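# Stack four magnet blocks from the heap into a tower

## Task

Take four of the magnet blocks lying in the heap and build a tidy vertical stack of them, one directly on another, then open the gripper so the robot is no longer holding any of them.

## Robot and tools

Robot: two 6-joint arms, left_arm and right_arm, each ending in a parallel two-finger gripper with a fisheye wrist camera. Base positions in the scene frame: left_arm (+0.035, +0.283, 0) m, quat_wxyz (+0.998, 0, 0, -0.063); right_arm (+0.043, -0.334, 0) m, quat_wxyz (+1.000, 0, 0, -0.005). Joint ranges in rad, base to gripper: waist -2.618 to 3.054, shoulder 0.000 to 3.142, elbow 0.000 to 3.142, wrist pitch -1.571 to 1.571, wrist yaw -1.571 to 1.571, wrist roll -2.094 to 2.094. Elbows cannot straighten fully.

Frames: the scene frame has its origin on the table surface midway between the arms, +z up, +x pointing out across the table, and left_arm on the +y side. The arm names do not refer to image sides. Each gripper has its own frame: fingers extend along +z and close along y. end_effector_position is the point between the finger pads, roughly 1 cm short of the tips.

execute_actions(actions, pictures): actions holds zero or one item. An empty list moves nothing and returns the state with pictures. An action is {"rows": [...], "steps": n}: 1 to 15 rows, n from 1 to 15 (default 15, minimum effectively 3), each step lasting 1/30 s; one row per step, and the final row repeats if rows run out. A wait is {"steps": n} with n up to 300, counted from the previous result, so thinking time is included. pictures (boolean) requests camera images; otherwise actions return none.

Row layout (used by execute_actions and move): one flat list of 14 numbers in [-1, 1] covering both arms, always all 14: left dx, dy, dz, rx, ry, rz, opening, then right dx, dy, dz, rx, ry, rz, opening. The first six per arm are an offset, expressed in that gripper's own axes, from the gripper pose in the latest result showing it (from the pose at action start if no such result exists yet in this scene, and also for the second and later calls in one reply). Every row refers to that same reference pose; rows do not accumulate. Scale: 1.0 equals 0.6 m or 180 degrees. rx, ry, rz form a single rotation vector. Opening is absolute, not an offset: +1 fully open (0.094 m), -1 closed. All-zero offsets do not mean stay still; they pull the arm back to the reference pose.

Per control step the commanded pose is limited to 70 mm and 16 degrees from the measured pose; damped inverse kinematics follows, favouring position over orientation. After an action ends the arm continues only to its last clipped pose, so check the result and send the remainder. Each action's result is captured 3 steps early; those steps then run while the next reply is being written.

move(target, speed): target is one 14-number row as above. speed is the path's top speed in m/s, 0.002 to 0.5, default 0.25; turning is capped at twice that value in rad/s. Both grippers travel straight paths that finish together, lasting 0.5 to 10 s (cut off at 10 s). Openings are sent at the start. Paths ignore obstacles and the other arm, and grippers may lag, wander, or overshoot speed. The result adds a move: line giving the outcome (done, off_target, moving, held, fault), any limits (paced = pose clipped; held = a check blocked steps, after which the arm may jump fast) and each gripper's distance from target. Pictures are included.

wait(seconds): 0 to 10 s, nothing new sent. zoom_image(camera, region): camera is cam_left_wrist or cam_right_wrist; region [x0, y0, x1, y1] in pixels of that 504x504 image, at most 504 by 504. read_manual(section): returns licence texts only. finished_scene(scene): pass the current scene number; irreversible; the result says whether the goal was met.

Results: a state line lists each gripper's position (m) and quat_wxyz in the scene frame; printed positions may be inaccurate, more so at long reach. grip_measured reports finger opening on the command scale (last joint value gives metres), with a fixed error up to about 1 mm per gripper. A "pose unreachable" line means a clearance check altered or blocked that arm's command; HELD flags steps where a row was not fully sent. A Hand target line shows where the controller is driving each gripper. FAULT lines report stops. MOTOR HOT warns at 75 °C; 90 °C halts that arm for 10 s; 100 °C makes it go limp and drop.

Cameras: cam_left_wrist and cam_right_wrist, fisheye, 504x504, with calibration given per camera; results list changed camera poses.

Practical notes: arms usually stop a centimetre or more low. To keep an arm in place, send the offset back to its desired pose in the first call of a reply and zeros afterward, aiming higher if it still sags. To hold a block, command an opening about 0.03 below grip_measured; smaller margins grip lighter. Pad force is roughly 50 to 62 N. Outside forces may occasionally tug a held block or nudge loose ones.

Avoid: knocking or dropping blocks off the table, arm-to-arm collisions or pressing, fast contacts (impact grows with speed), targets set far beyond a contact (pressure grows), drops and slams, and holding loads long enough to overheat motors. Open the gripper once the four-block stack is complete.

Each tool is called after "Call:" by a JSON object that holds its "method" and its "body".

## Session

Call:
{"method": "execute_actions", "body": {"actions": []}}

Scene clock: 0.00 s of 5800.00 s.
left_arm: end_effector_position=(+0.5488, +0.3793, +0.1896) grip_measured=+1.000 end_effector_quat_wxyz=(+0.310, +0.574, +0.743, +0.147) | right_arm: end_effector_position=(+0.1016, -0.4435, +0.1024) grip_measured=+1.000 end_effector_quat_wxyz=(+0.008, +0.986, +0.153, +0.059)
Joint positions: left_arm=[ 0.415  1.983  1.83  -0.78   0.316  1.499  0.094] | right_arm=[-1.246  0.929  0.766 -1.372 -0.115  1.58   0.094]
Joint velocities: left_arm=[-0.002 -0.007 -0.022  0.066 -0.007 -0.022  0.   ] | right_arm=[-0.007  0.002 -0.002  0.022 -0.022 -0.022  0.   ]
Hand target (left_arm): +0.548, +0.377, +0.194; +0.314, +0.573, +0.743, +0.145
Hand target (right_arm): +0.100, -0.445, +0.105; +0.013, +0.987, +0.153, +0.056

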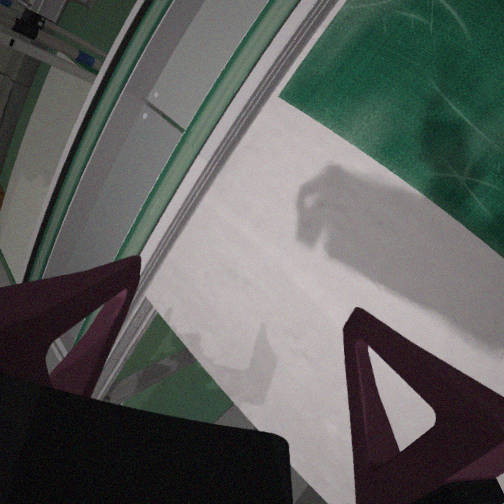

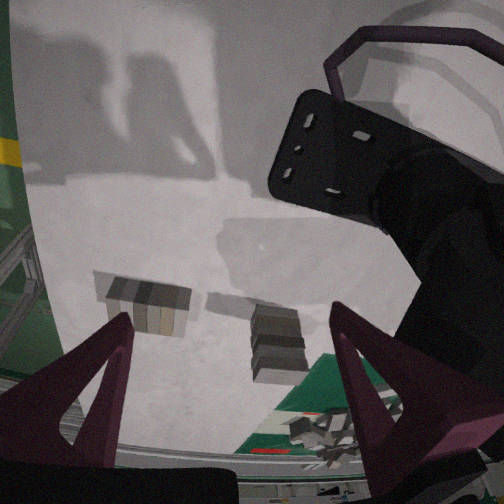

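Call:
{"method": "zoom_image", "body": {"camera": "cam_right_wrist", "region": [80, 250, 420, 490]}}

Region (80, 250, 420, 490) of cam_right_wrist's 504x504 image, scaled by 1.482, with more detail than that image has; it fills the top 356 rows of this view, and the rest is white.

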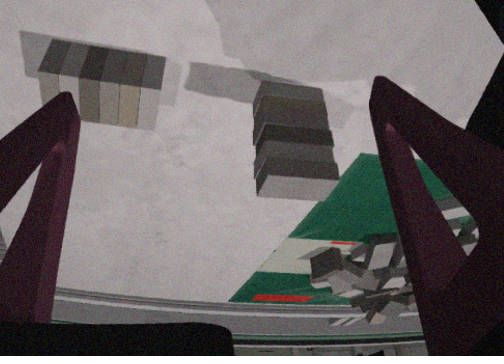

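Call:
{"method": "move", "body": {"target": [0,0,0,0,0,0,1,0.05,0,-0.13,0,0,0,1], "speed": 0.4}}

Call:
{"method": "move", "body": {"target": [0,0,0,0,0,0,1,0.5,-0.273,-0.05,0,0,-0.04,1], "speed": 0.4}}

Scene clock: 3.63 s of 5800.00 s.
left_arm: end_effector_position=(+0.5488, +0.3793, +0.1896) grip_measured=+1.000 end_effector_quat_wxyz=(+0.310, +0.574, +0.743, +0.147) | right_arm: end_effector_position=(+0.1238, -0.4344, +0.1732) grip_measured=+1.000 end_effector_quat_wxyz=(+0.044, +0.985, +0.149, +0.075)
Joint positions: left_arm=[ 0.415  1.983  1.83  -0.78   0.316  1.499  0.094] | right_arm=[-1.044  0.911  1.04  -1.563 -0.108  1.795  0.094]
Joint velocities: left_arm=[-0.017 -0.002 -0.017 -0.022 -0.007 -0.007  0.   ] | right_arm=[ 0.007 -0.022 -0.022  0.022 -0.007 -0.007  0.   ]
Hand target (left_arm): +0.549, +0.379, +0.190; +0.310, +0.574, +0.743, +0.147
Hand target (right_arm): +0.121, -0.434, +0.181; +0.060, +0.984, +0.150, +0.071
Off the commanded pose (left_arm): 0.000 m, 0 deg.
Off the commanded pose (right_arm): 0.010 m, 5 deg.
joint sent to its limit (right arm) — the command would take joint 4 (wrist pitch) past its lower limit, so that joint was sent only as far as its limit.
Kept back: nothing.
move: off_target (right_arm)
camera_calibration (this result's frames):
cam_right_wrist: T_world_to_cam=[[-0.297835, 0.953981, -0.0348634, 0.449988], [0.712584, 0.246476, 0.656866, -0.0619648], [0.635231, 0.170794, -0.753201, 0.253175], [0, 0, 0, 1]] pos_world=[0.0173527, -0.457248, 0.247082]

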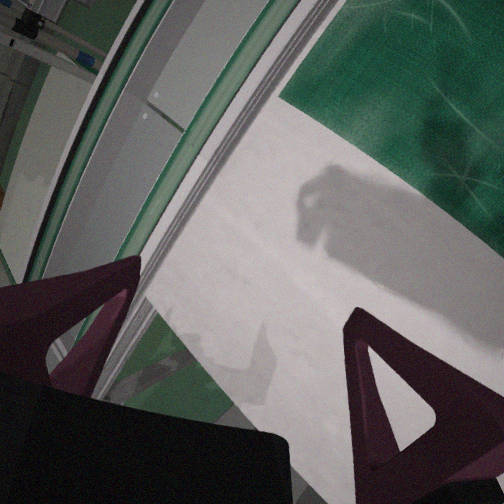

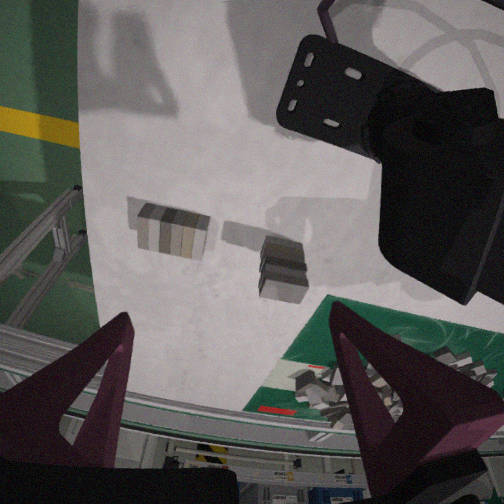

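Scene clock: 5.70 s of 5800.00 s.
left_arm: end_effector_position=(+0.5488, +0.3793, +0.1896) grip_measured=+1.000 end_effector_quat_wxyz=(+0.310, +0.574, +0.743, +0.147) | right_arm: end_effector_position=(+0.3533, -0.1939, +0.2187) grip_measured=+1.000 end_effector_quat_wxyz=(-0.190, +0.785, +0.576, +0.122)
Joint positions: left_arm=[ 0.415  1.983  1.83  -0.78   0.316  1.499  0.094] | right_arm=[ 0.2    1.78   1.829 -1.557 -0.452  2.08   0.094]
Joint velocities: left_arm=[-0.002 -0.007 -0.002 -0.022 -0.037  0.007  0.   ] | right_arm=[ 0.002 -0.007  0.017  0.022 -0.022 -0.007  0.   ]
Hand target (left_arm): +0.549, +0.379, +0.190; +0.310, +0.574, +0.743, +0.147
Hand target (right_arm): +0.352, -0.192, +0.223; -0.186, +0.786, +0.578, +0.118
Off the commanded pose (left_arm): 0.000 m, 0 deg.
Off the commanded pose (right_arm): 0.010 m, 55 deg; orientation clipped at the last step of the last action.
joint sent to its limit (right arm) — the command would take joint 4 (wrist pitch) past its lower limit and joint 6 (wrist roll) past its upper limit, so those joints were sent only as far as their limits.
Kept back: nothing.
move: off_target (right_arm); limits=paced
camera_calibration (this result's frames):
cam_right_wrist: T_world_to_cam=[[-0.946964, 0.229022, 0.225405, 0.322382], [0.309908, 0.465482, 0.829026, -0.16749], [0.0849434, 0.854912, -0.511771, 0.374845], [0, 0, 0, 1]] pos_world=[0.32535, -0.316329, 0.258022]

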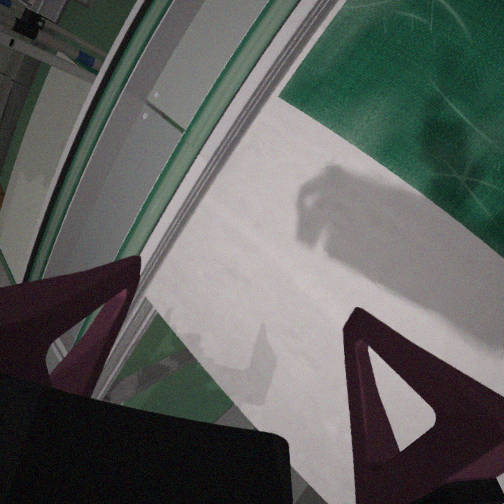

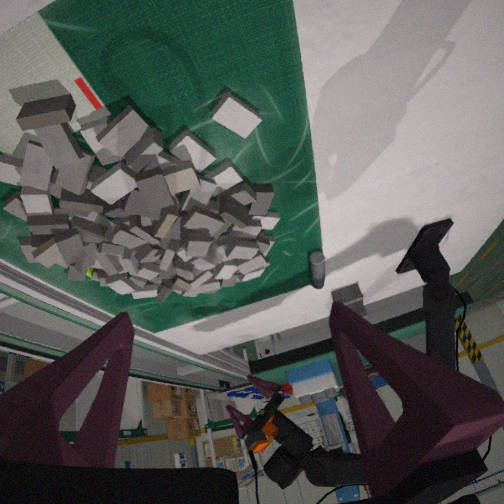

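Call:
{"method": "move", "body": {"target": [0,0,0,0,0,0,1,-0.042,-0.037,0.18,0.019,-0.15,-0.308,0.6], "speed": 0.4}}

Scene clock: 8.10 s of 5800.00 s.
left_arm: end_effector_position=(+0.5488, +0.3793, +0.1896) grip_measured=+1.000 end_effector_quat_wxyz=(+0.310, +0.574, +0.743, +0.147) | right_arm: end_effector_position=(+0.3230, -0.1628, +0.1150) grip_measured=+0.602 end_effector_quat_wxyz=(-0.011, +0.437, +0.899, +0.003)
Joint positions: left_arm=[ 0.415  1.983  1.83  -0.78   0.316  1.499  0.094] | right_arm=[ 0.545  1.792  1.501 -1.287 -0.021  1.44   0.075]
Joint velocities: left_arm=[-0.012 -0.037 -0.012 -0.022  0.037  0.037  0.   ] | right_arm=[ 0.002 -0.002 -0.012 -0.007 -0.125 -0.007  0.   ]
Hand target (left_arm): +0.549, +0.379, +0.190; +0.310, +0.574, +0.743, +0.147
Hand target (right_arm): +0.322, -0.165, +0.113; -0.002, +0.431, +0.903, -0.004
Off the commanded pose (left_arm): 0.000 m, 0 deg.
Off the commanded pose (right_arm): 0.002 m, 2 deg.
Kept back: nothing.
move: done
camera_calibration (this result's frames):
cam_right_wrist: T_world_to_cam=[[-0.783023, -0.616879, 0.0796008, 0.13605], [-0.473812, 0.674484, 0.566191, 0.23077], [-0.402961, 0.405625, -0.820421, 0.417664], [0, 0, 0, 1]] pos_world=[0.384174, -0.241139, 0.201171]

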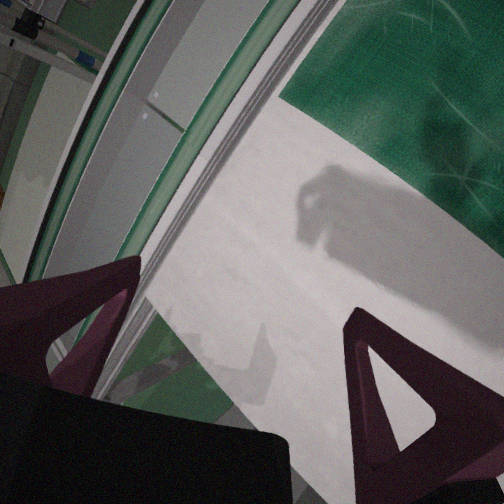

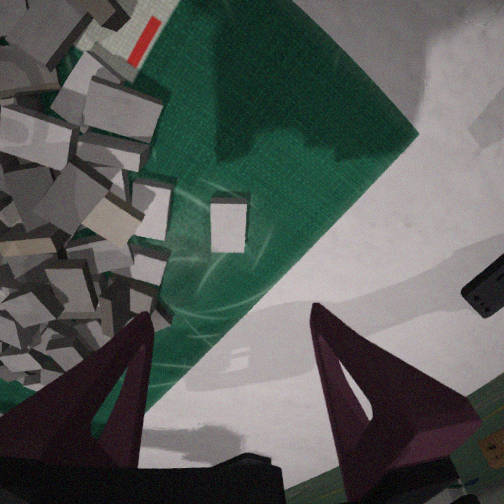

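Call:
{"method": "zoom_image", "body": {"camera": "cam_right_wrist", "region": [0, 40, 300, 340]}}

Region (0, 40, 300, 340) of cam_right_wrist's 504x504 image, scaled by 1.680, with more detail than that image has.

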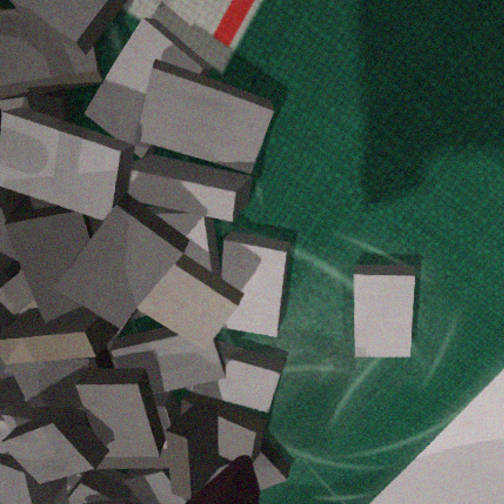

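Call:
{"method": "move", "body": {"target": [0,0,0,0,0,0,1,-0.134,0.103,0.03,0,0.007,-0.383,0.0], "speed": 0.4}}

Scene clock: 10.70 s of 5800.00 s.
left_arm: end_effector_position=(+0.5488, +0.3793, +0.1896) grip_measured=+1.000 end_effector_quat_wxyz=(+0.310, +0.574, +0.743, +0.147) | right_arm: end_effector_position=(+0.4147, -0.1874, +0.0921) grip_measured=+0.002 end_effector_quat_wxyz=(-0.025, -0.148, +0.989, +0.007)
Joint positions: left_arm=[ 0.415  1.983  1.83  -0.78   0.316  1.499  0.094] | right_arm=[ 0.373  2.122  1.869 -1.362 -0.025  0.064  0.047]
Joint velocities: left_arm=[ 0.007 -0.012  0.002 -0.007 -0.007  0.081  0.   ] | right_arm=[ 0.017 -0.007 -0.002 -0.066 -0.051 -0.007 -0.   ]
Hand target (left_arm): +0.549, +0.379, +0.190; +0.310, +0.574, +0.743, +0.147
Hand target (right_arm): +0.421, -0.187, +0.098; -0.015, -0.148, +0.989, +0.015
Off the commanded pose (left_arm): 0.000 m, 0 deg.
Off the commanded pose (right_arm): 0.007 m, 1 deg.
Kept back: nothing.
move: done
camera_calibration (this result's frames):
cam_right_wrist: T_world_to_cam=[[0.296242, -0.95362, 0.0533734, -0.313818], [-0.78189, -0.210042, 0.586967, 0.263874], [-0.548533, -0.215617, -0.807849, 0.388598], [0, 0, 0, 1]] pos_world=[0.512446, -0.160051, 0.175792]

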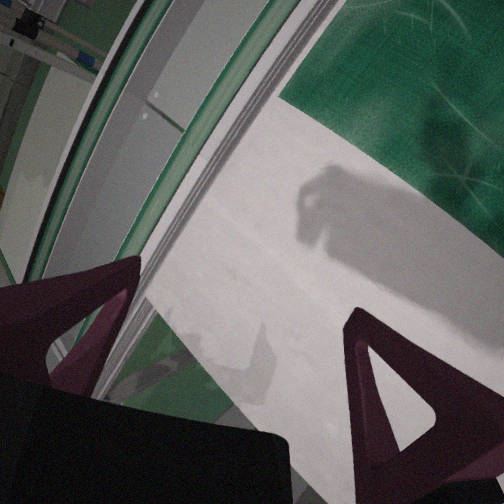

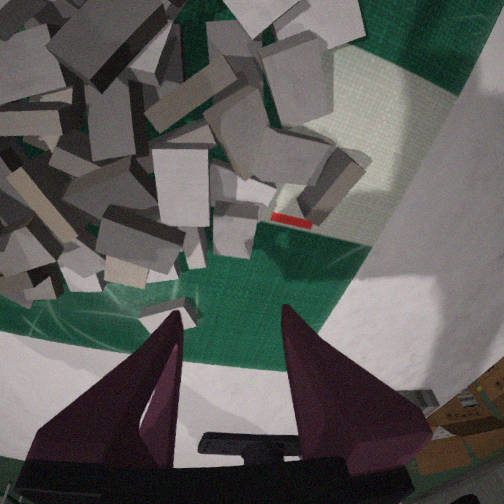

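Call:
{"method": "move", "body": {"target": [0,0,0,0,0,0,1,0.002,0.001,0.065,0,-0.117,0,-0.17], "speed": 0.3}}

Scene clock: 12.40 s of 5800.00 s.
left_arm: end_effector_position=(+0.5488, +0.3793, +0.1896) grip_measured=+1.000 end_effector_quat_wxyz=(+0.310, +0.574, +0.743, +0.147) | right_arm: end_effector_position=(+0.4111, -0.1900, +0.0446) grip_measured=-0.168 end_effector_quat_wxyz=(+0.142, -0.147, +0.978, +0.035)
Joint positions: left_arm=[ 0.415  1.983  1.83  -0.78   0.316  1.499  0.094] | right_arm=[ 0.378  1.832  1.222 -0.668 -0.006  0.071  0.039]
Joint velocities: left_arm=[-0.007  0.007 -0.002  0.066 -0.066  0.022  0.   ] | right_arm=[ 0.012  0.002  0.017  0.007 -0.051 -0.022  0.001]
Hand target (left_arm): +0.549, +0.379, +0.190; +0.310, +0.574, +0.743, +0.147
Hand target (right_arm): +0.412, -0.188, +0.051; +0.156, -0.147, +0.976, +0.033
Off the commanded pose (left_arm): 0.000 m, 0 deg.
Off the commanded pose (right_arm): 0.009 m, 2 deg.
Kept back: nothing.
move: done
camera_calibration (this result's frames):
cam_right_wrist: T_world_to_cam=[[0.276032, -0.960057, 0.0457906, -0.305192], [-0.924535, -0.252191, 0.285719, 0.352421], [-0.262758, -0.121203, -0.957219, 0.254804], [0, 0, 0, 1]] pos_world=[0.47702, -0.173242, 0.157185]

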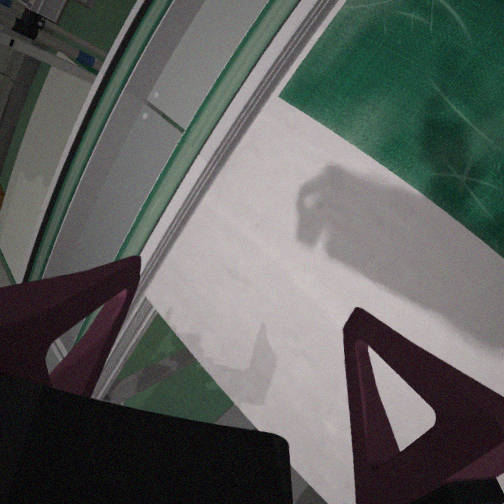

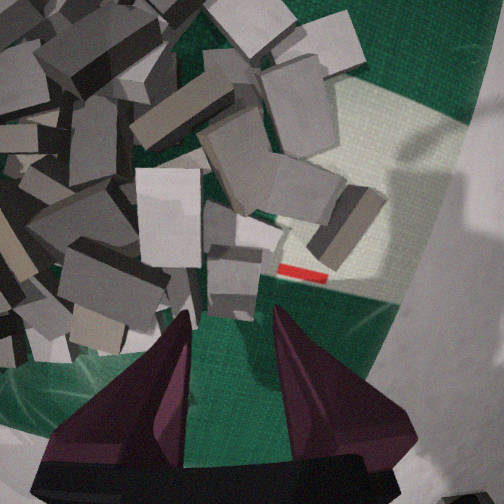

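Call:
{"method": "move", "body": {"target": [0,0,0,0,0,0,1,-0.006,-0.001,0.043,0,0,0,-0.17], "speed": 0.1}}

Scene clock: 13.33 s of 5800.00 s.
left_arm: end_effector_position=(+0.5488, +0.3793, +0.1896) grip_measured=+1.000 end_effector_quat_wxyz=(+0.310, +0.574, +0.743, +0.147) | right_arm: end_effector_position=(+0.4160, -0.1876, +0.0368) grip_measured=-0.168 end_effector_quat_wxyz=(+0.144, -0.147, +0.978, +0.037)
Joint positions: left_arm=[ 0.415  1.983  1.83  -0.78   0.316  1.499  0.094] | right_arm=[ 0.378  1.858  1.222 -0.636 -0.009  0.071  0.039]
Joint velocities: left_arm=[-0.012 -0.002 -0.012  0.007  0.125 -0.022  0.   ] | right_arm=[-0.002  0.012  0.022 -0.037  0.007 -0.081 -0.   ]
Hand target (left_arm): +0.549, +0.379, +0.190; +0.310, +0.574, +0.743, +0.147
Hand target (right_arm): +0.421, -0.187, +0.022; +0.141, -0.147, +0.978, +0.035
Off the commanded pose (left_arm): 0.000 m, 0 deg.
Off the commanded pose (right_arm): 0.017 m, 0 deg.
Kept back: nothing.
move: off_target (right_arm)
camera_calibration (this result's frames):
cam_right_wrist: T_world_to_cam=[[0.276613, -0.960027, 0.0428136, -0.30401], [-0.925389, -0.254091, 0.281234, 0.359958], [-0.259114, -0.117412, -0.958684, 0.248173], [0, 0, 0, 1]] pos_world=[0.4815, -0.171257, 0.149702]

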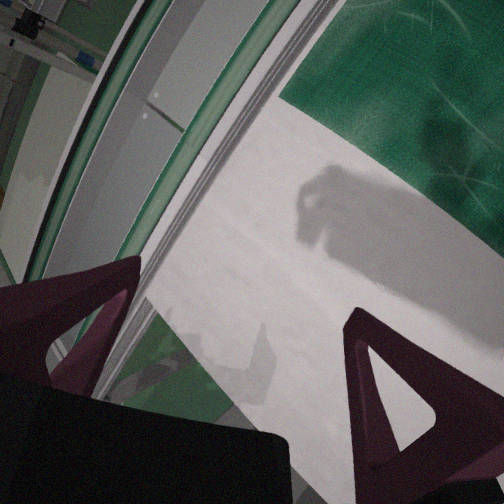

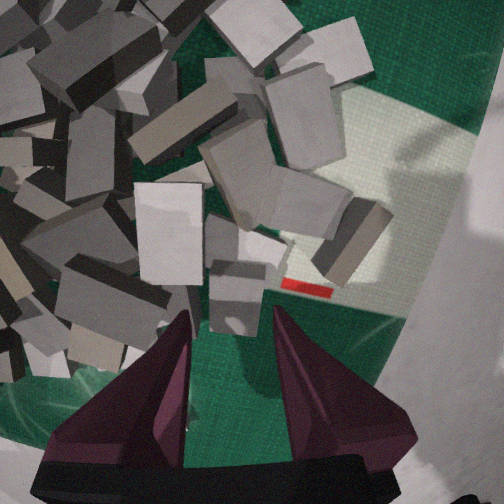

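Call:
{"method": "move", "body": {"target": [0,0,0,0,0,0,1,0,-0.007,-0.008,0,0,0,-0.3], "speed": 0.1}}

Call:
{"method": "move", "body": {"target": [0,0,0,0,0,0,1,0,0,0.036,0,0,0,-0.3], "speed": 0.07}}

Scene clock: 14.27 s of 5800.00 s.
left_arm: end_effector_position=(+0.5488, +0.3793, +0.1896) grip_measured=+1.000 end_effector_quat_wxyz=(+0.310, +0.574, +0.743, +0.147) | right_arm: end_effector_position=(+0.4152, -0.1858, +0.0372) grip_measured=-0.298 end_effector_quat_wxyz=(+0.143, -0.148, +0.978, +0.042)
Joint positions: left_arm=[ 0.415  1.983  1.83  -0.78   0.316  1.499  0.094] | right_arm=[ 0.378  1.857  1.222 -0.637 -0.019  0.07   0.033]
Joint velocities: left_arm=[-0.002  0.002  0.002 -0.007 -0.022  0.11   0.   ] | right_arm=[-0.007  0.012 -0.007 -0.007 -0.037  0.051 -0.   ]
Hand target (left_arm): +0.549, +0.379, +0.190; +0.310, +0.574, +0.743, +0.147
Hand target (right_arm): +0.416, -0.192, +0.041; +0.144, -0.147, +0.978, +0.037
Off the commanded pose (left_arm): 0.000 m, 0 deg.
Off the commanded pose (right_arm): 0.008 m, 1 deg.
Kept back: nothing.
move: done
camera_calibration (this result's frames):
cam_right_wrist: T_world_to_cam=[[0.281488, -0.958991, 0.0331693, -0.303614], [-0.923241, -0.26125, 0.281734, 0.35733], [-0.261515, -0.109928, -0.958919, 0.250962], [0, 0, 0, 1]] pos_world=[0.480995, -0.170223, 0.150051]

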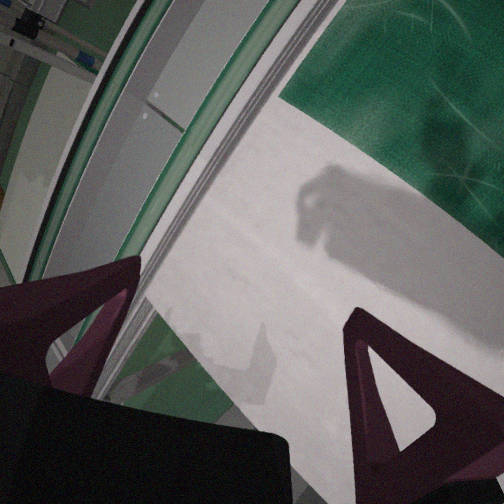

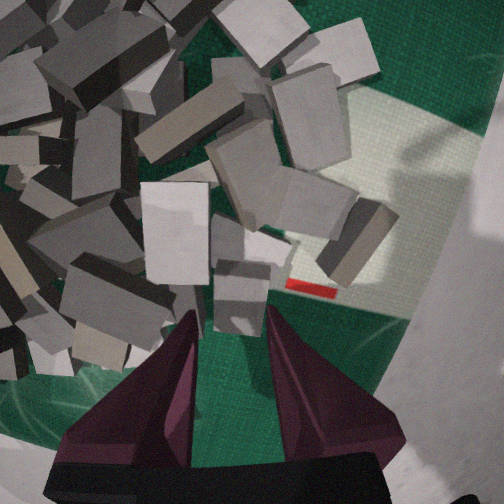

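Scene clock: 14.97 s of 5800.00 s.
left_arm: end_effector_position=(+0.5488, +0.3793, +0.1896) grip_measured=+1.000 end_effector_quat_wxyz=(+0.310, +0.574, +0.743, +0.147) | right_arm: end_effector_position=(+0.4171, -0.1841, +0.0366) grip_measured=-0.298 end_effector_quat_wxyz=(+0.146, -0.149, +0.977, +0.045)
Joint positions: left_arm=[ 0.415  1.983  1.83  -0.78   0.316  1.499  0.094] | right_arm=[ 0.378  1.861  1.222 -0.626 -0.025  0.07   0.033]
Joint velocities: left_arm=[ 0.002  0.002  0.002 -0.037 -0.022  0.007  0.   ] | right_arm=[-0.002  0.002 -0.017  0.022  0.037 -0.066 -0.001]
Hand target (left_arm): +0.549, +0.379, +0.190; +0.310, +0.574, +0.743, +0.147
Hand target (right_arm): +0.420, -0.184, +0.017; +0.142, -0.149, +0.978, +0.042
Off the commanded pose (left_arm): 0.000 m, 0 deg.
Off the commanded pose (right_arm): 0.020 m, 1 deg.
Kept back: nothing.
move: off_target (right_arm)
camera_calibration (this result's frames):
cam_right_wrist: T_world_to_cam=[[0.28285, -0.958771, 0.0274657, -0.302767], [-0.924294, -0.264804, 0.274879, 0.359739], [-0.256273, -0.103136, -0.961086, 0.250226], [0, 0, 0, 1]] pos_world=[0.482269, -0.169217, 0.14992]

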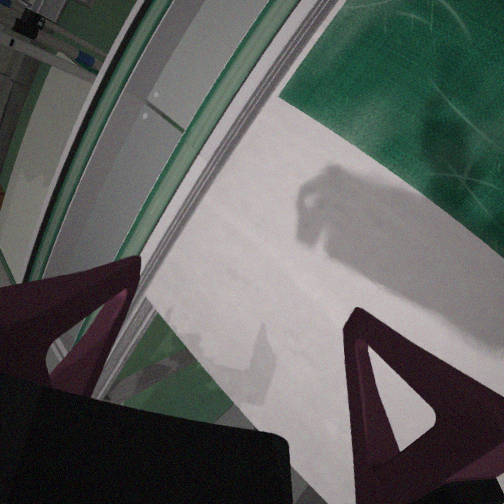

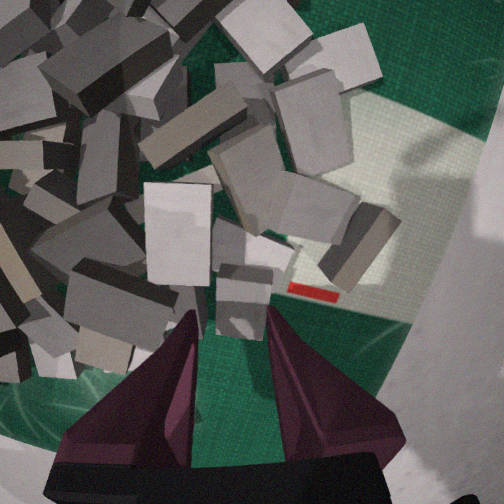

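Call:
{"method": "move", "body": {"target": [0,0,0,0,0,0,1,0,-0.016,-0.035,0,0,0,-0.25], "speed": 0.2}}

Scene clock: 16.07 s of 5800.00 s.
left_arm: end_effector_position=(+0.5488, +0.3793, +0.1896) grip_measured=+1.000 end_effector_quat_wxyz=(+0.310, +0.574, +0.743, +0.147) | right_arm: end_effector_position=(+0.4078, -0.1958, +0.0425) grip_measured=-0.252 end_effector_quat_wxyz=(+0.129, -0.149, +0.980, +0.038)
Joint positions: left_arm=[ 0.415  1.983  1.83  -0.78   0.316  1.499  0.094] | right_arm=[ 0.36   1.834  1.222 -0.689 -0.023  0.051  0.035]
Joint velocities: left_arm=[-0.007 -0.002  0.007 -0.007 -0.007  0.007  0.   ] | right_arm=[-0.012 -0.007 -0.012 -0.037  0.051 -0.022 -0.001]
Hand target (left_arm): +0.549, +0.379, +0.190; +0.310, +0.574, +0.743, +0.147
Hand target (right_arm): +0.414, -0.196, +0.056; +0.146, -0.149, +0.977, +0.045
Off the commanded pose (left_arm): 0.000 m, 0 deg.
Off the commanded pose (right_arm): 0.015 m, 2 deg.
Kept back: nothing.
move: off_target (right_arm)
camera_calibration (this result's frames):
cam_right_wrist: T_world_to_cam=[[0.283035, -0.958401, 0.0368542, -0.311903], [-0.915555, -0.258534, 0.30809, 0.342681], [-0.285745, -0.120942, -0.950643, 0.260368], [0, 0, 0, 1]] pos_world=[0.476422, -0.178844, 0.153435]

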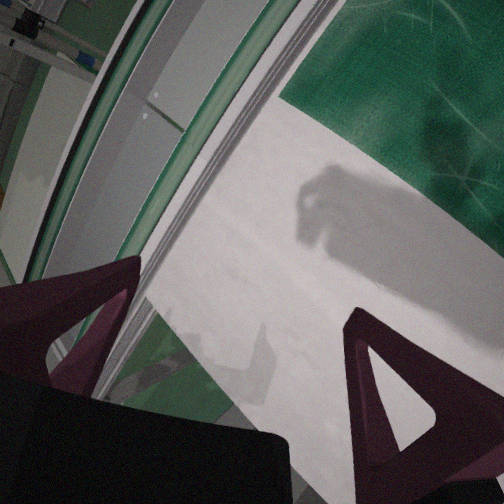

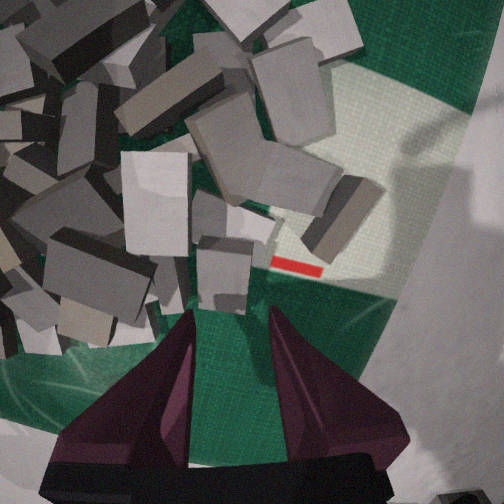

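Call:
{"method": "move", "body": {"target": [0,0,0,0,0,0,1,-0.11,0.055,-0.045,0.012,0.065,0,-0.15], "speed": 0.2}}

Scene clock: 17.73 s of 5800.00 s.
left_arm: end_effector_position=(+0.5488, +0.3793, +0.1896) grip_measured=+1.000 end_effector_quat_wxyz=(+0.310, +0.574, +0.743, +0.147) | right_arm: end_effector_position=(+0.4474, -0.1522, +0.0815) grip_measured=-0.152 end_effector_quat_wxyz=(+0.019, -0.149, +0.989, +0.007)
Joint positions: left_arm=[ 0.415  1.983  1.83  -0.78   0.316  1.499  0.094] | right_arm=[ 0.429  2.227  1.995 -1.299 -0.004  0.121  0.04 ]
Joint velocities: left_arm=[-0.007 -0.002 -0.017  0.007 -0.051  0.022  0.   ] | right_arm=[-0.002 -0.007  0.012 -0.007 -0.066 -0.095  0.001]
Hand target (left_arm): +0.549, +0.379, +0.190; +0.310, +0.574, +0.743, +0.147
Hand target (right_arm): +0.452, -0.149, +0.089; +0.031, -0.148, +0.988, +0.005
Off the commanded pose (left_arm): 0.000 m, 0 deg.
Off the commanded pose (right_arm): 0.008 m, 2 deg.
Kept back: nothing.
move: done
camera_calibration (this result's frames):
cam_right_wrist: T_world_to_cam=[[0.290747, -0.954475, 0.0666664, -0.288032], [-0.829155, -0.216577, 0.51536, 0.328995], [-0.47746, -0.205116, -0.854377, 0.379188], [0, 0, 0, 1]] pos_world=[0.53758, -0.125889, 0.173621]

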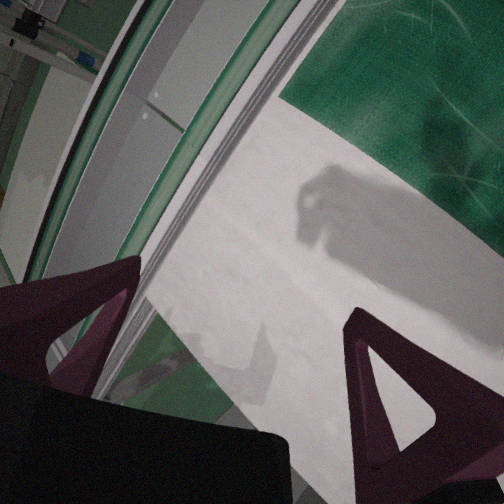

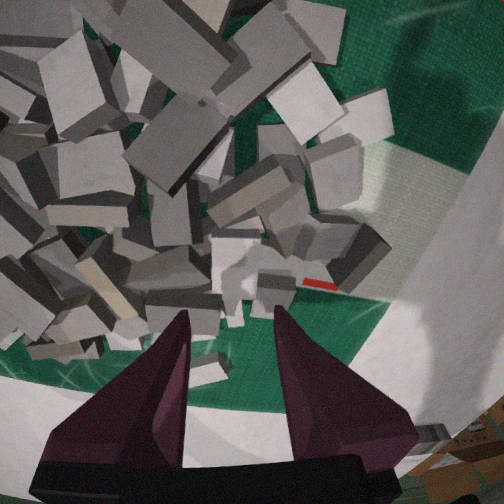

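Call:
{"method": "move", "body": {"target": [0,0,0,0,0,0,1,-0.007,-0.002,0.076,0,0,0,-0.22], "speed": 0.1}}

Scene clock: 18.67 s of 5800.00 s.
left_arm: end_effector_position=(+0.5488, +0.3793, +0.1896) grip_measured=+1.000 end_effector_quat_wxyz=(+0.310, +0.574, +0.743, +0.147) | right_arm: end_effector_position=(+0.4470, -0.1521, +0.0490) grip_measured=-0.218 end_effector_quat_wxyz=(+0.009, -0.149, +0.989, +0.005)
Joint positions: left_arm=[ 0.415  1.983  1.83  -0.78   0.316  1.499  0.094] | right_arm=[ 0.429  2.254  1.911 -1.207 -0.005  0.119  0.037]
Joint velocities: left_arm=[ 0.007  0.002 -0.007 -0.037  0.022 -0.007  0.   ] | right_arm=[ 0.007 -0.002  0.002 -0.051  0.037  0.022 -0.   ]
Hand target (left_arm): +0.549, +0.379, +0.190; +0.310, +0.574, +0.743, +0.147
Hand target (right_arm): +0.454, -0.152, +0.037; +0.018, -0.149, +0.989, +0.007
Off the commanded pose (left_arm): 0.000 m, 0 deg.
Off the commanded pose (right_arm): 0.014 m, 1 deg.
Kept back: nothing.
move: off_target (right_arm)
camera_calibration (this result's frames):
cam_right_wrist: T_world_to_cam=[[0.293776, -0.953462, 0.0678578, -0.286958], [-0.819574, -0.214717, 0.53122, 0.340695], [-0.491928, -0.211674, -0.844512, 0.35626], [0, 0, 0, 1]] pos_world=[0.538781, -0.125039, 0.139354]

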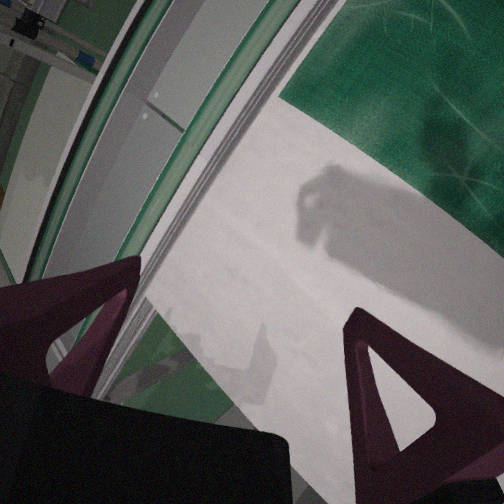

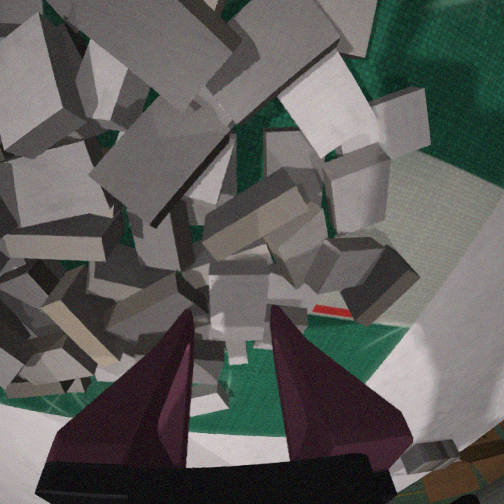

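Call:
{"method": "move", "body": {"target": [0,0,0,0,0,0,1,-0.015,-0.009,-0.03,0,0,0,-0.3], "speed": 0.15}}

Call:
{"method": "move", "body": {"target": [0,0,0,0,0,0,1,-0.004,0,0.036,0,0,0,-0.3], "speed": 0.07}}

Scene clock: 19.83 s of 5800.00 s.
left_arm: end_effector_position=(+0.5488, +0.3793, +0.1896) grip_measured=+1.000 end_effector_quat_wxyz=(+0.310, +0.574, +0.743, +0.147) | right_arm: end_effector_position=(+0.4486, -0.1517, +0.0629) grip_measured=-0.298 end_effector_quat_wxyz=(+0.000, -0.151, +0.988, +0.006)
Joint positions: left_arm=[ 0.415  1.983  1.83  -0.78   0.316  1.499  0.094] | right_arm=[ 0.426  2.278  2.006 -1.295 -0.012  0.112  0.033]
Joint velocities: left_arm=[-0.002 -0.017 -0.022  0.007 -0.037 -0.022  0.   ] | right_arm=[ 0.002 -0.002  0.002  0.11   0.007  0.066 -0.   ]
Hand target (left_arm): +0.549, +0.379, +0.190; +0.310, +0.574, +0.743, +0.147
Hand target (right_arm): +0.456, -0.155, +0.067; +0.010, -0.149, +0.989, +0.005
Off the commanded pose (left_arm): 0.000 m, 0 deg.
Off the commanded pose (right_arm): 0.010 m, 1 deg.
Kept back: nothing.
move: done
camera_calibration (this result's frames):
cam_right_wrist: T_world_to_cam=[[0.298355, -0.952363, 0.06316, -0.289602], [-0.808716, -0.217099, 0.546668, 0.328471], [-0.506914, -0.21418, -0.834964, 0.374564], [0, 0, 0, 1]] pos_world=[0.541916, -0.124271, 0.151474]

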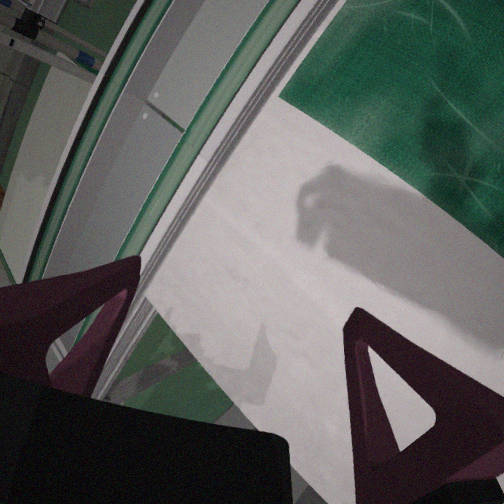

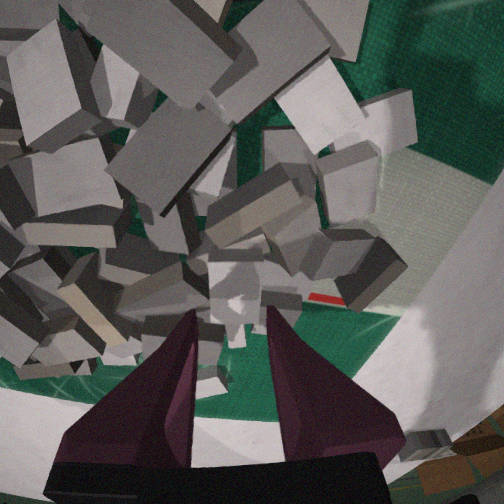

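Scene clock: 20.53 s of 5800.00 s.
left_arm: end_effector_position=(+0.5488, +0.3793, +0.1896) grip_measured=+1.000 end_effector_quat_wxyz=(+0.310, +0.574, +0.743, +0.147) | right_arm: end_effector_position=(+0.4489, -0.1516, +0.0501) grip_measured=-0.298 end_effector_quat_wxyz=(-0.002, -0.151, +0.988, +0.006)
Joint positions: left_arm=[ 0.415  1.983  1.83  -0.78   0.316  1.499  0.094] | right_arm=[ 0.426  2.288  1.972 -1.256 -0.012  0.112  0.033]
Joint velocities: left_arm=[ 0.007 -0.012  0.012  0.037  0.007  0.037  0.   ] | right_arm=[ 0.012 -0.002  0.002  0.037  0.037  0.007 -0.   ]
Hand target (left_arm): +0.549, +0.379, +0.190; +0.310, +0.574, +0.743, +0.147
Hand target (right_arm): +0.451, -0.151, +0.041; -0.000, -0.151, +0.988, +0.006
Off the commanded pose (left_arm): 0.000 m, 0 deg.
Off the commanded pose (right_arm): 0.009 m, 0 deg.
Kept back: nothing.
move: done
camera_calibration (this result's frames):
cam_right_wrist: T_world_to_cam=[[0.298621, -0.952246, 0.0636707, -0.288883], [-0.806419, -0.216085, 0.55045, 0.334684], [-0.510406, -0.215721, -0.832437, 0.365241], [0, 0, 0, 1]] pos_world=[0.542583, -0.123977, 0.138206]

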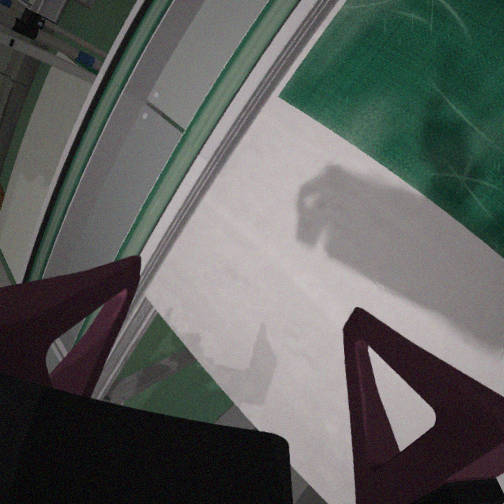

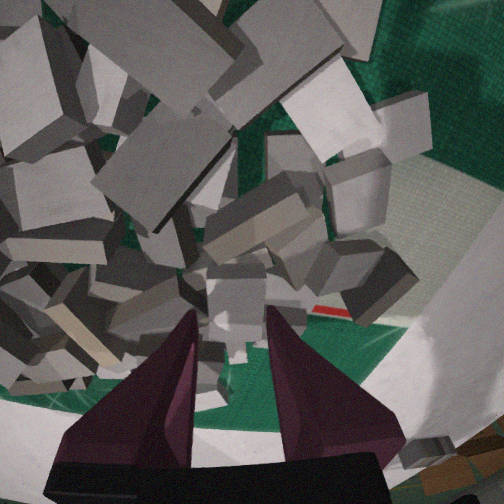

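Call:
{"method": "move", "body": {"target": [0,0,0,0,0,0,1,-0.014,-0.012,0.04,0,-0.01,0,-0.27], "speed": 0.07}}

Scene clock: 21.47 s of 5800.00 s.
left_arm: end_effector_position=(+0.5488, +0.3793, +0.1896) grip_measured=+1.000 end_effector_quat_wxyz=(+0.310, +0.574, +0.743, +0.147) | right_arm: end_effector_position=(+0.4505, -0.1524, +0.0481) grip_measured=-0.272 end_effector_quat_wxyz=(+0.007, -0.155, +0.988, +0.012)
Joint positions: left_arm=[ 0.415  1.983  1.83  -0.78   0.316  1.499  0.094] | right_arm=[ 0.42   2.27   1.933 -1.214 -0.019  0.099  0.034]
Joint velocities: left_arm=[-0.002  0.002  0.007  0.022 -0.037  0.022  0.   ] | right_arm=[ 0.002 -0.017 -0.007  0.022  0.022  0.037  0.   ]
Hand target (left_arm): +0.549, +0.379, +0.190; +0.310, +0.574, +0.743, +0.147
Hand target (right_arm): +0.458, -0.157, +0.027; +0.012, -0.151, +0.988, +0.008
Off the commanded pose (left_arm): 0.000 m, 0 deg.
Off the commanded pose (right_arm): 0.024 m, 1 deg.
Kept back: nothing.
move: off_target (right_arm)
camera_calibration (this result's frames):
cam_right_wrist: T_world_to_cam=[[0.305314, -0.950676, 0.0547536, -0.292295], [-0.813672, -0.23058, 0.533639, 0.338725], [-0.494693, -0.207479, -0.843938, 0.358962], [0, 0, 0, 1]] pos_world=[0.542429, -0.125298, 0.138189]

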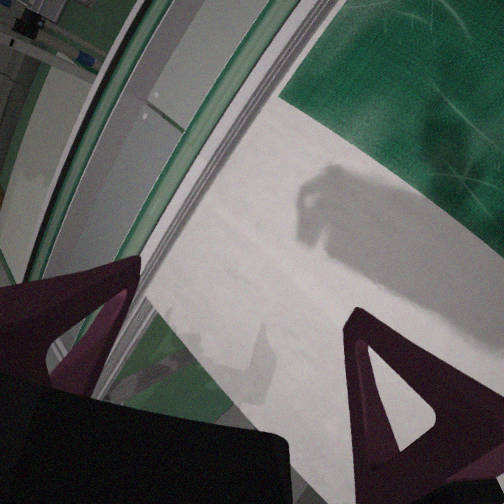

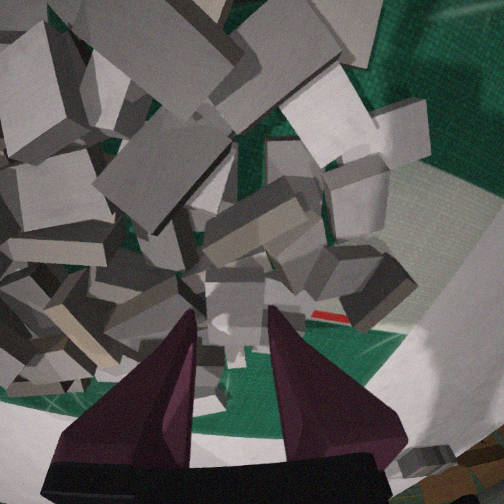

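Call:
{"method": "zoom_image", "body": {"camera": "cam_right_wrist", "region": [140, 240, 320, 420]}}

Region (140, 240, 320, 420) of cam_right_wrist's 504x504 image, scaled by 2.800, with more detail than that image has.

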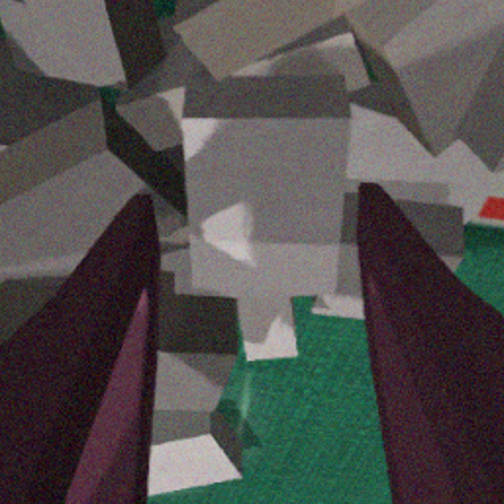

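Call:
{"method": "move", "body": {"target": [0,0,0,0,0,0,1,0,-0.005,0.012,0,0,0,-0.38], "speed": 0.05}}

Call:
{"method": "move", "body": {"target": [0,0,0,0,0,0,1,0,0,0,0,0,0,-0.5]}}

Scene clock: 22.40 s of 5800.00 s.
left_arm: end_effector_position=(+0.5488, +0.3793, +0.1896) grip_measured=+1.000 end_effector_quat_wxyz=(+0.310, +0.574, +0.743, +0.147) | right_arm: end_effector_position=(+0.4513, -0.1514, +0.0493) grip_measured=-0.378 end_effector_quat_wxyz=(+0.010, -0.155, +0.988, +0.014)
Joint positions: left_arm=[ 0.415  1.983  1.83  -0.78   0.316  1.499  0.094] | right_arm=[ 0.42   2.267  1.933 -1.211 -0.023  0.098  0.029]
Joint velocities: left_arm=[-0.002  0.007  0.002 -0.095  0.066 -0.007  0.   ] | right_arm=[ 0.007  0.012 -0.007 -0.037 -0.037 -0.022 -0.   ]
Hand target (left_arm): +0.549, +0.379, +0.190; +0.310, +0.574, +0.743, +0.147
Hand target (right_arm): +0.451, -0.155, +0.041; +0.007, -0.155, +0.988, +0.012
Off the commanded pose (left_arm): 0.000 m, 0 deg.
Off the commanded pose (right_arm): 0.009 m, 0 deg.
Kept back: nothing.
move: done
camera_calibration (this result's frames):
cam_right_wrist: T_world_to_cam=[[0.305544, -0.950866, 0.0499606, -0.29157], [-0.815844, -0.234381, 0.528644, 0.339636], [-0.49096, -0.202284, -0.847372, 0.35983], [0, 0, 0, 1]] pos_world=[0.54284, -0.124852, 0.13993]

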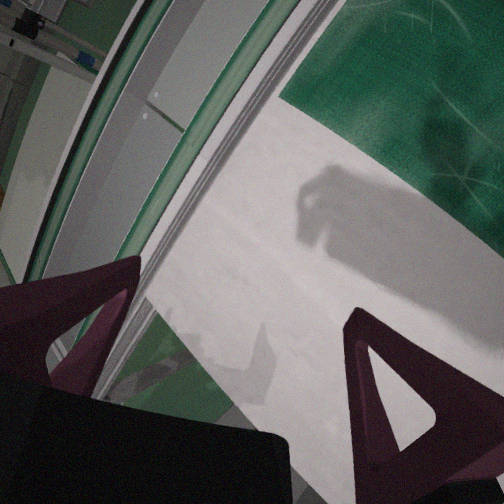

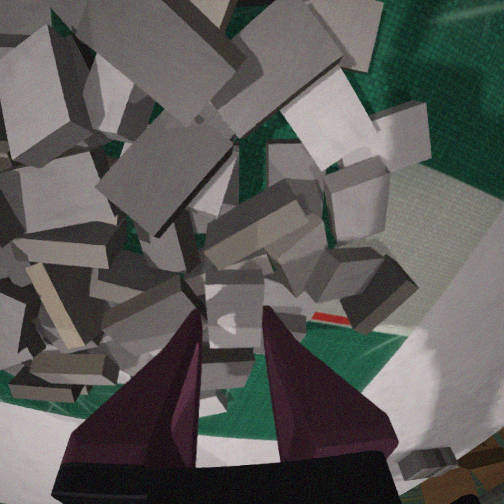

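Scene clock: 22.90 s of 5800.00 s.
left_arm: end_effector_position=(+0.5488, +0.3793, +0.1896) grip_measured=+1.000 end_effector_quat_wxyz=(+0.310, +0.574, +0.743, +0.147) | right_arm: end_effector_position=(+0.4513, -0.1516, +0.0493) grip_measured=-0.490 end_effector_quat_wxyz=(+0.010, -0.155, +0.988, +0.014)
Joint positions: left_arm=[ 0.415  1.983  1.83  -0.78   0.316  1.499  0.094] | right_arm=[ 0.42   2.267  1.933 -1.211 -0.022  0.098  0.024]
Joint velocities: left_arm=[ 0.007 -0.007 -0.007  0.022  0.007  0.022  0.   ] | right_arm=[-0.002 -0.012  0.022  0.007 -0.022 -0.037  0.001]
Hand target (left_arm): +0.549, +0.379, +0.190; +0.310, +0.574, +0.743, +0.147
Hand target (right_arm): +0.451, -0.151, +0.049; +0.010, -0.155, +0.988, +0.014
Off the commanded pose (left_arm): 0.000 m, 0 deg.
Off the commanded pose (right_arm): 0.000 m, 0 deg.
Kept back: nothing.
move: done
camera_calibration (this result's frames):
cam_right_wrist: T_world_to_cam=[[0.305492, -0.950823, 0.0510976, -0.291798], [-0.816092, -0.233801, 0.528518, 0.339867], [-0.49058, -0.203158, -0.847383, 0.359525], [0, 0, 0, 1]] pos_world=[0.542881, -0.124947, 0.13994]

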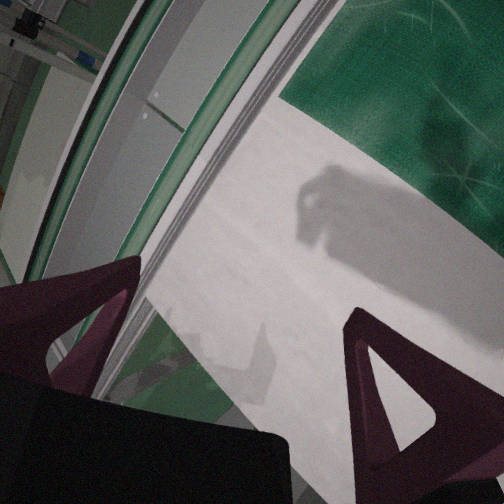

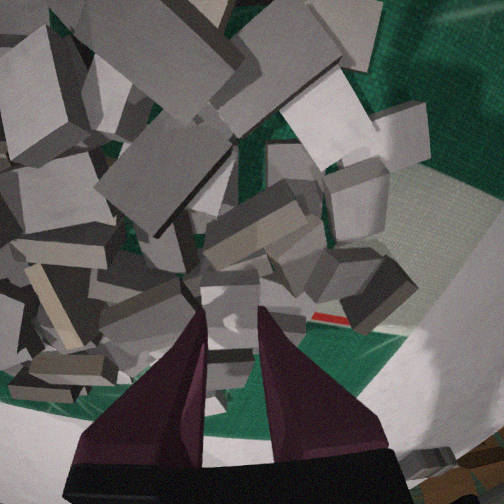

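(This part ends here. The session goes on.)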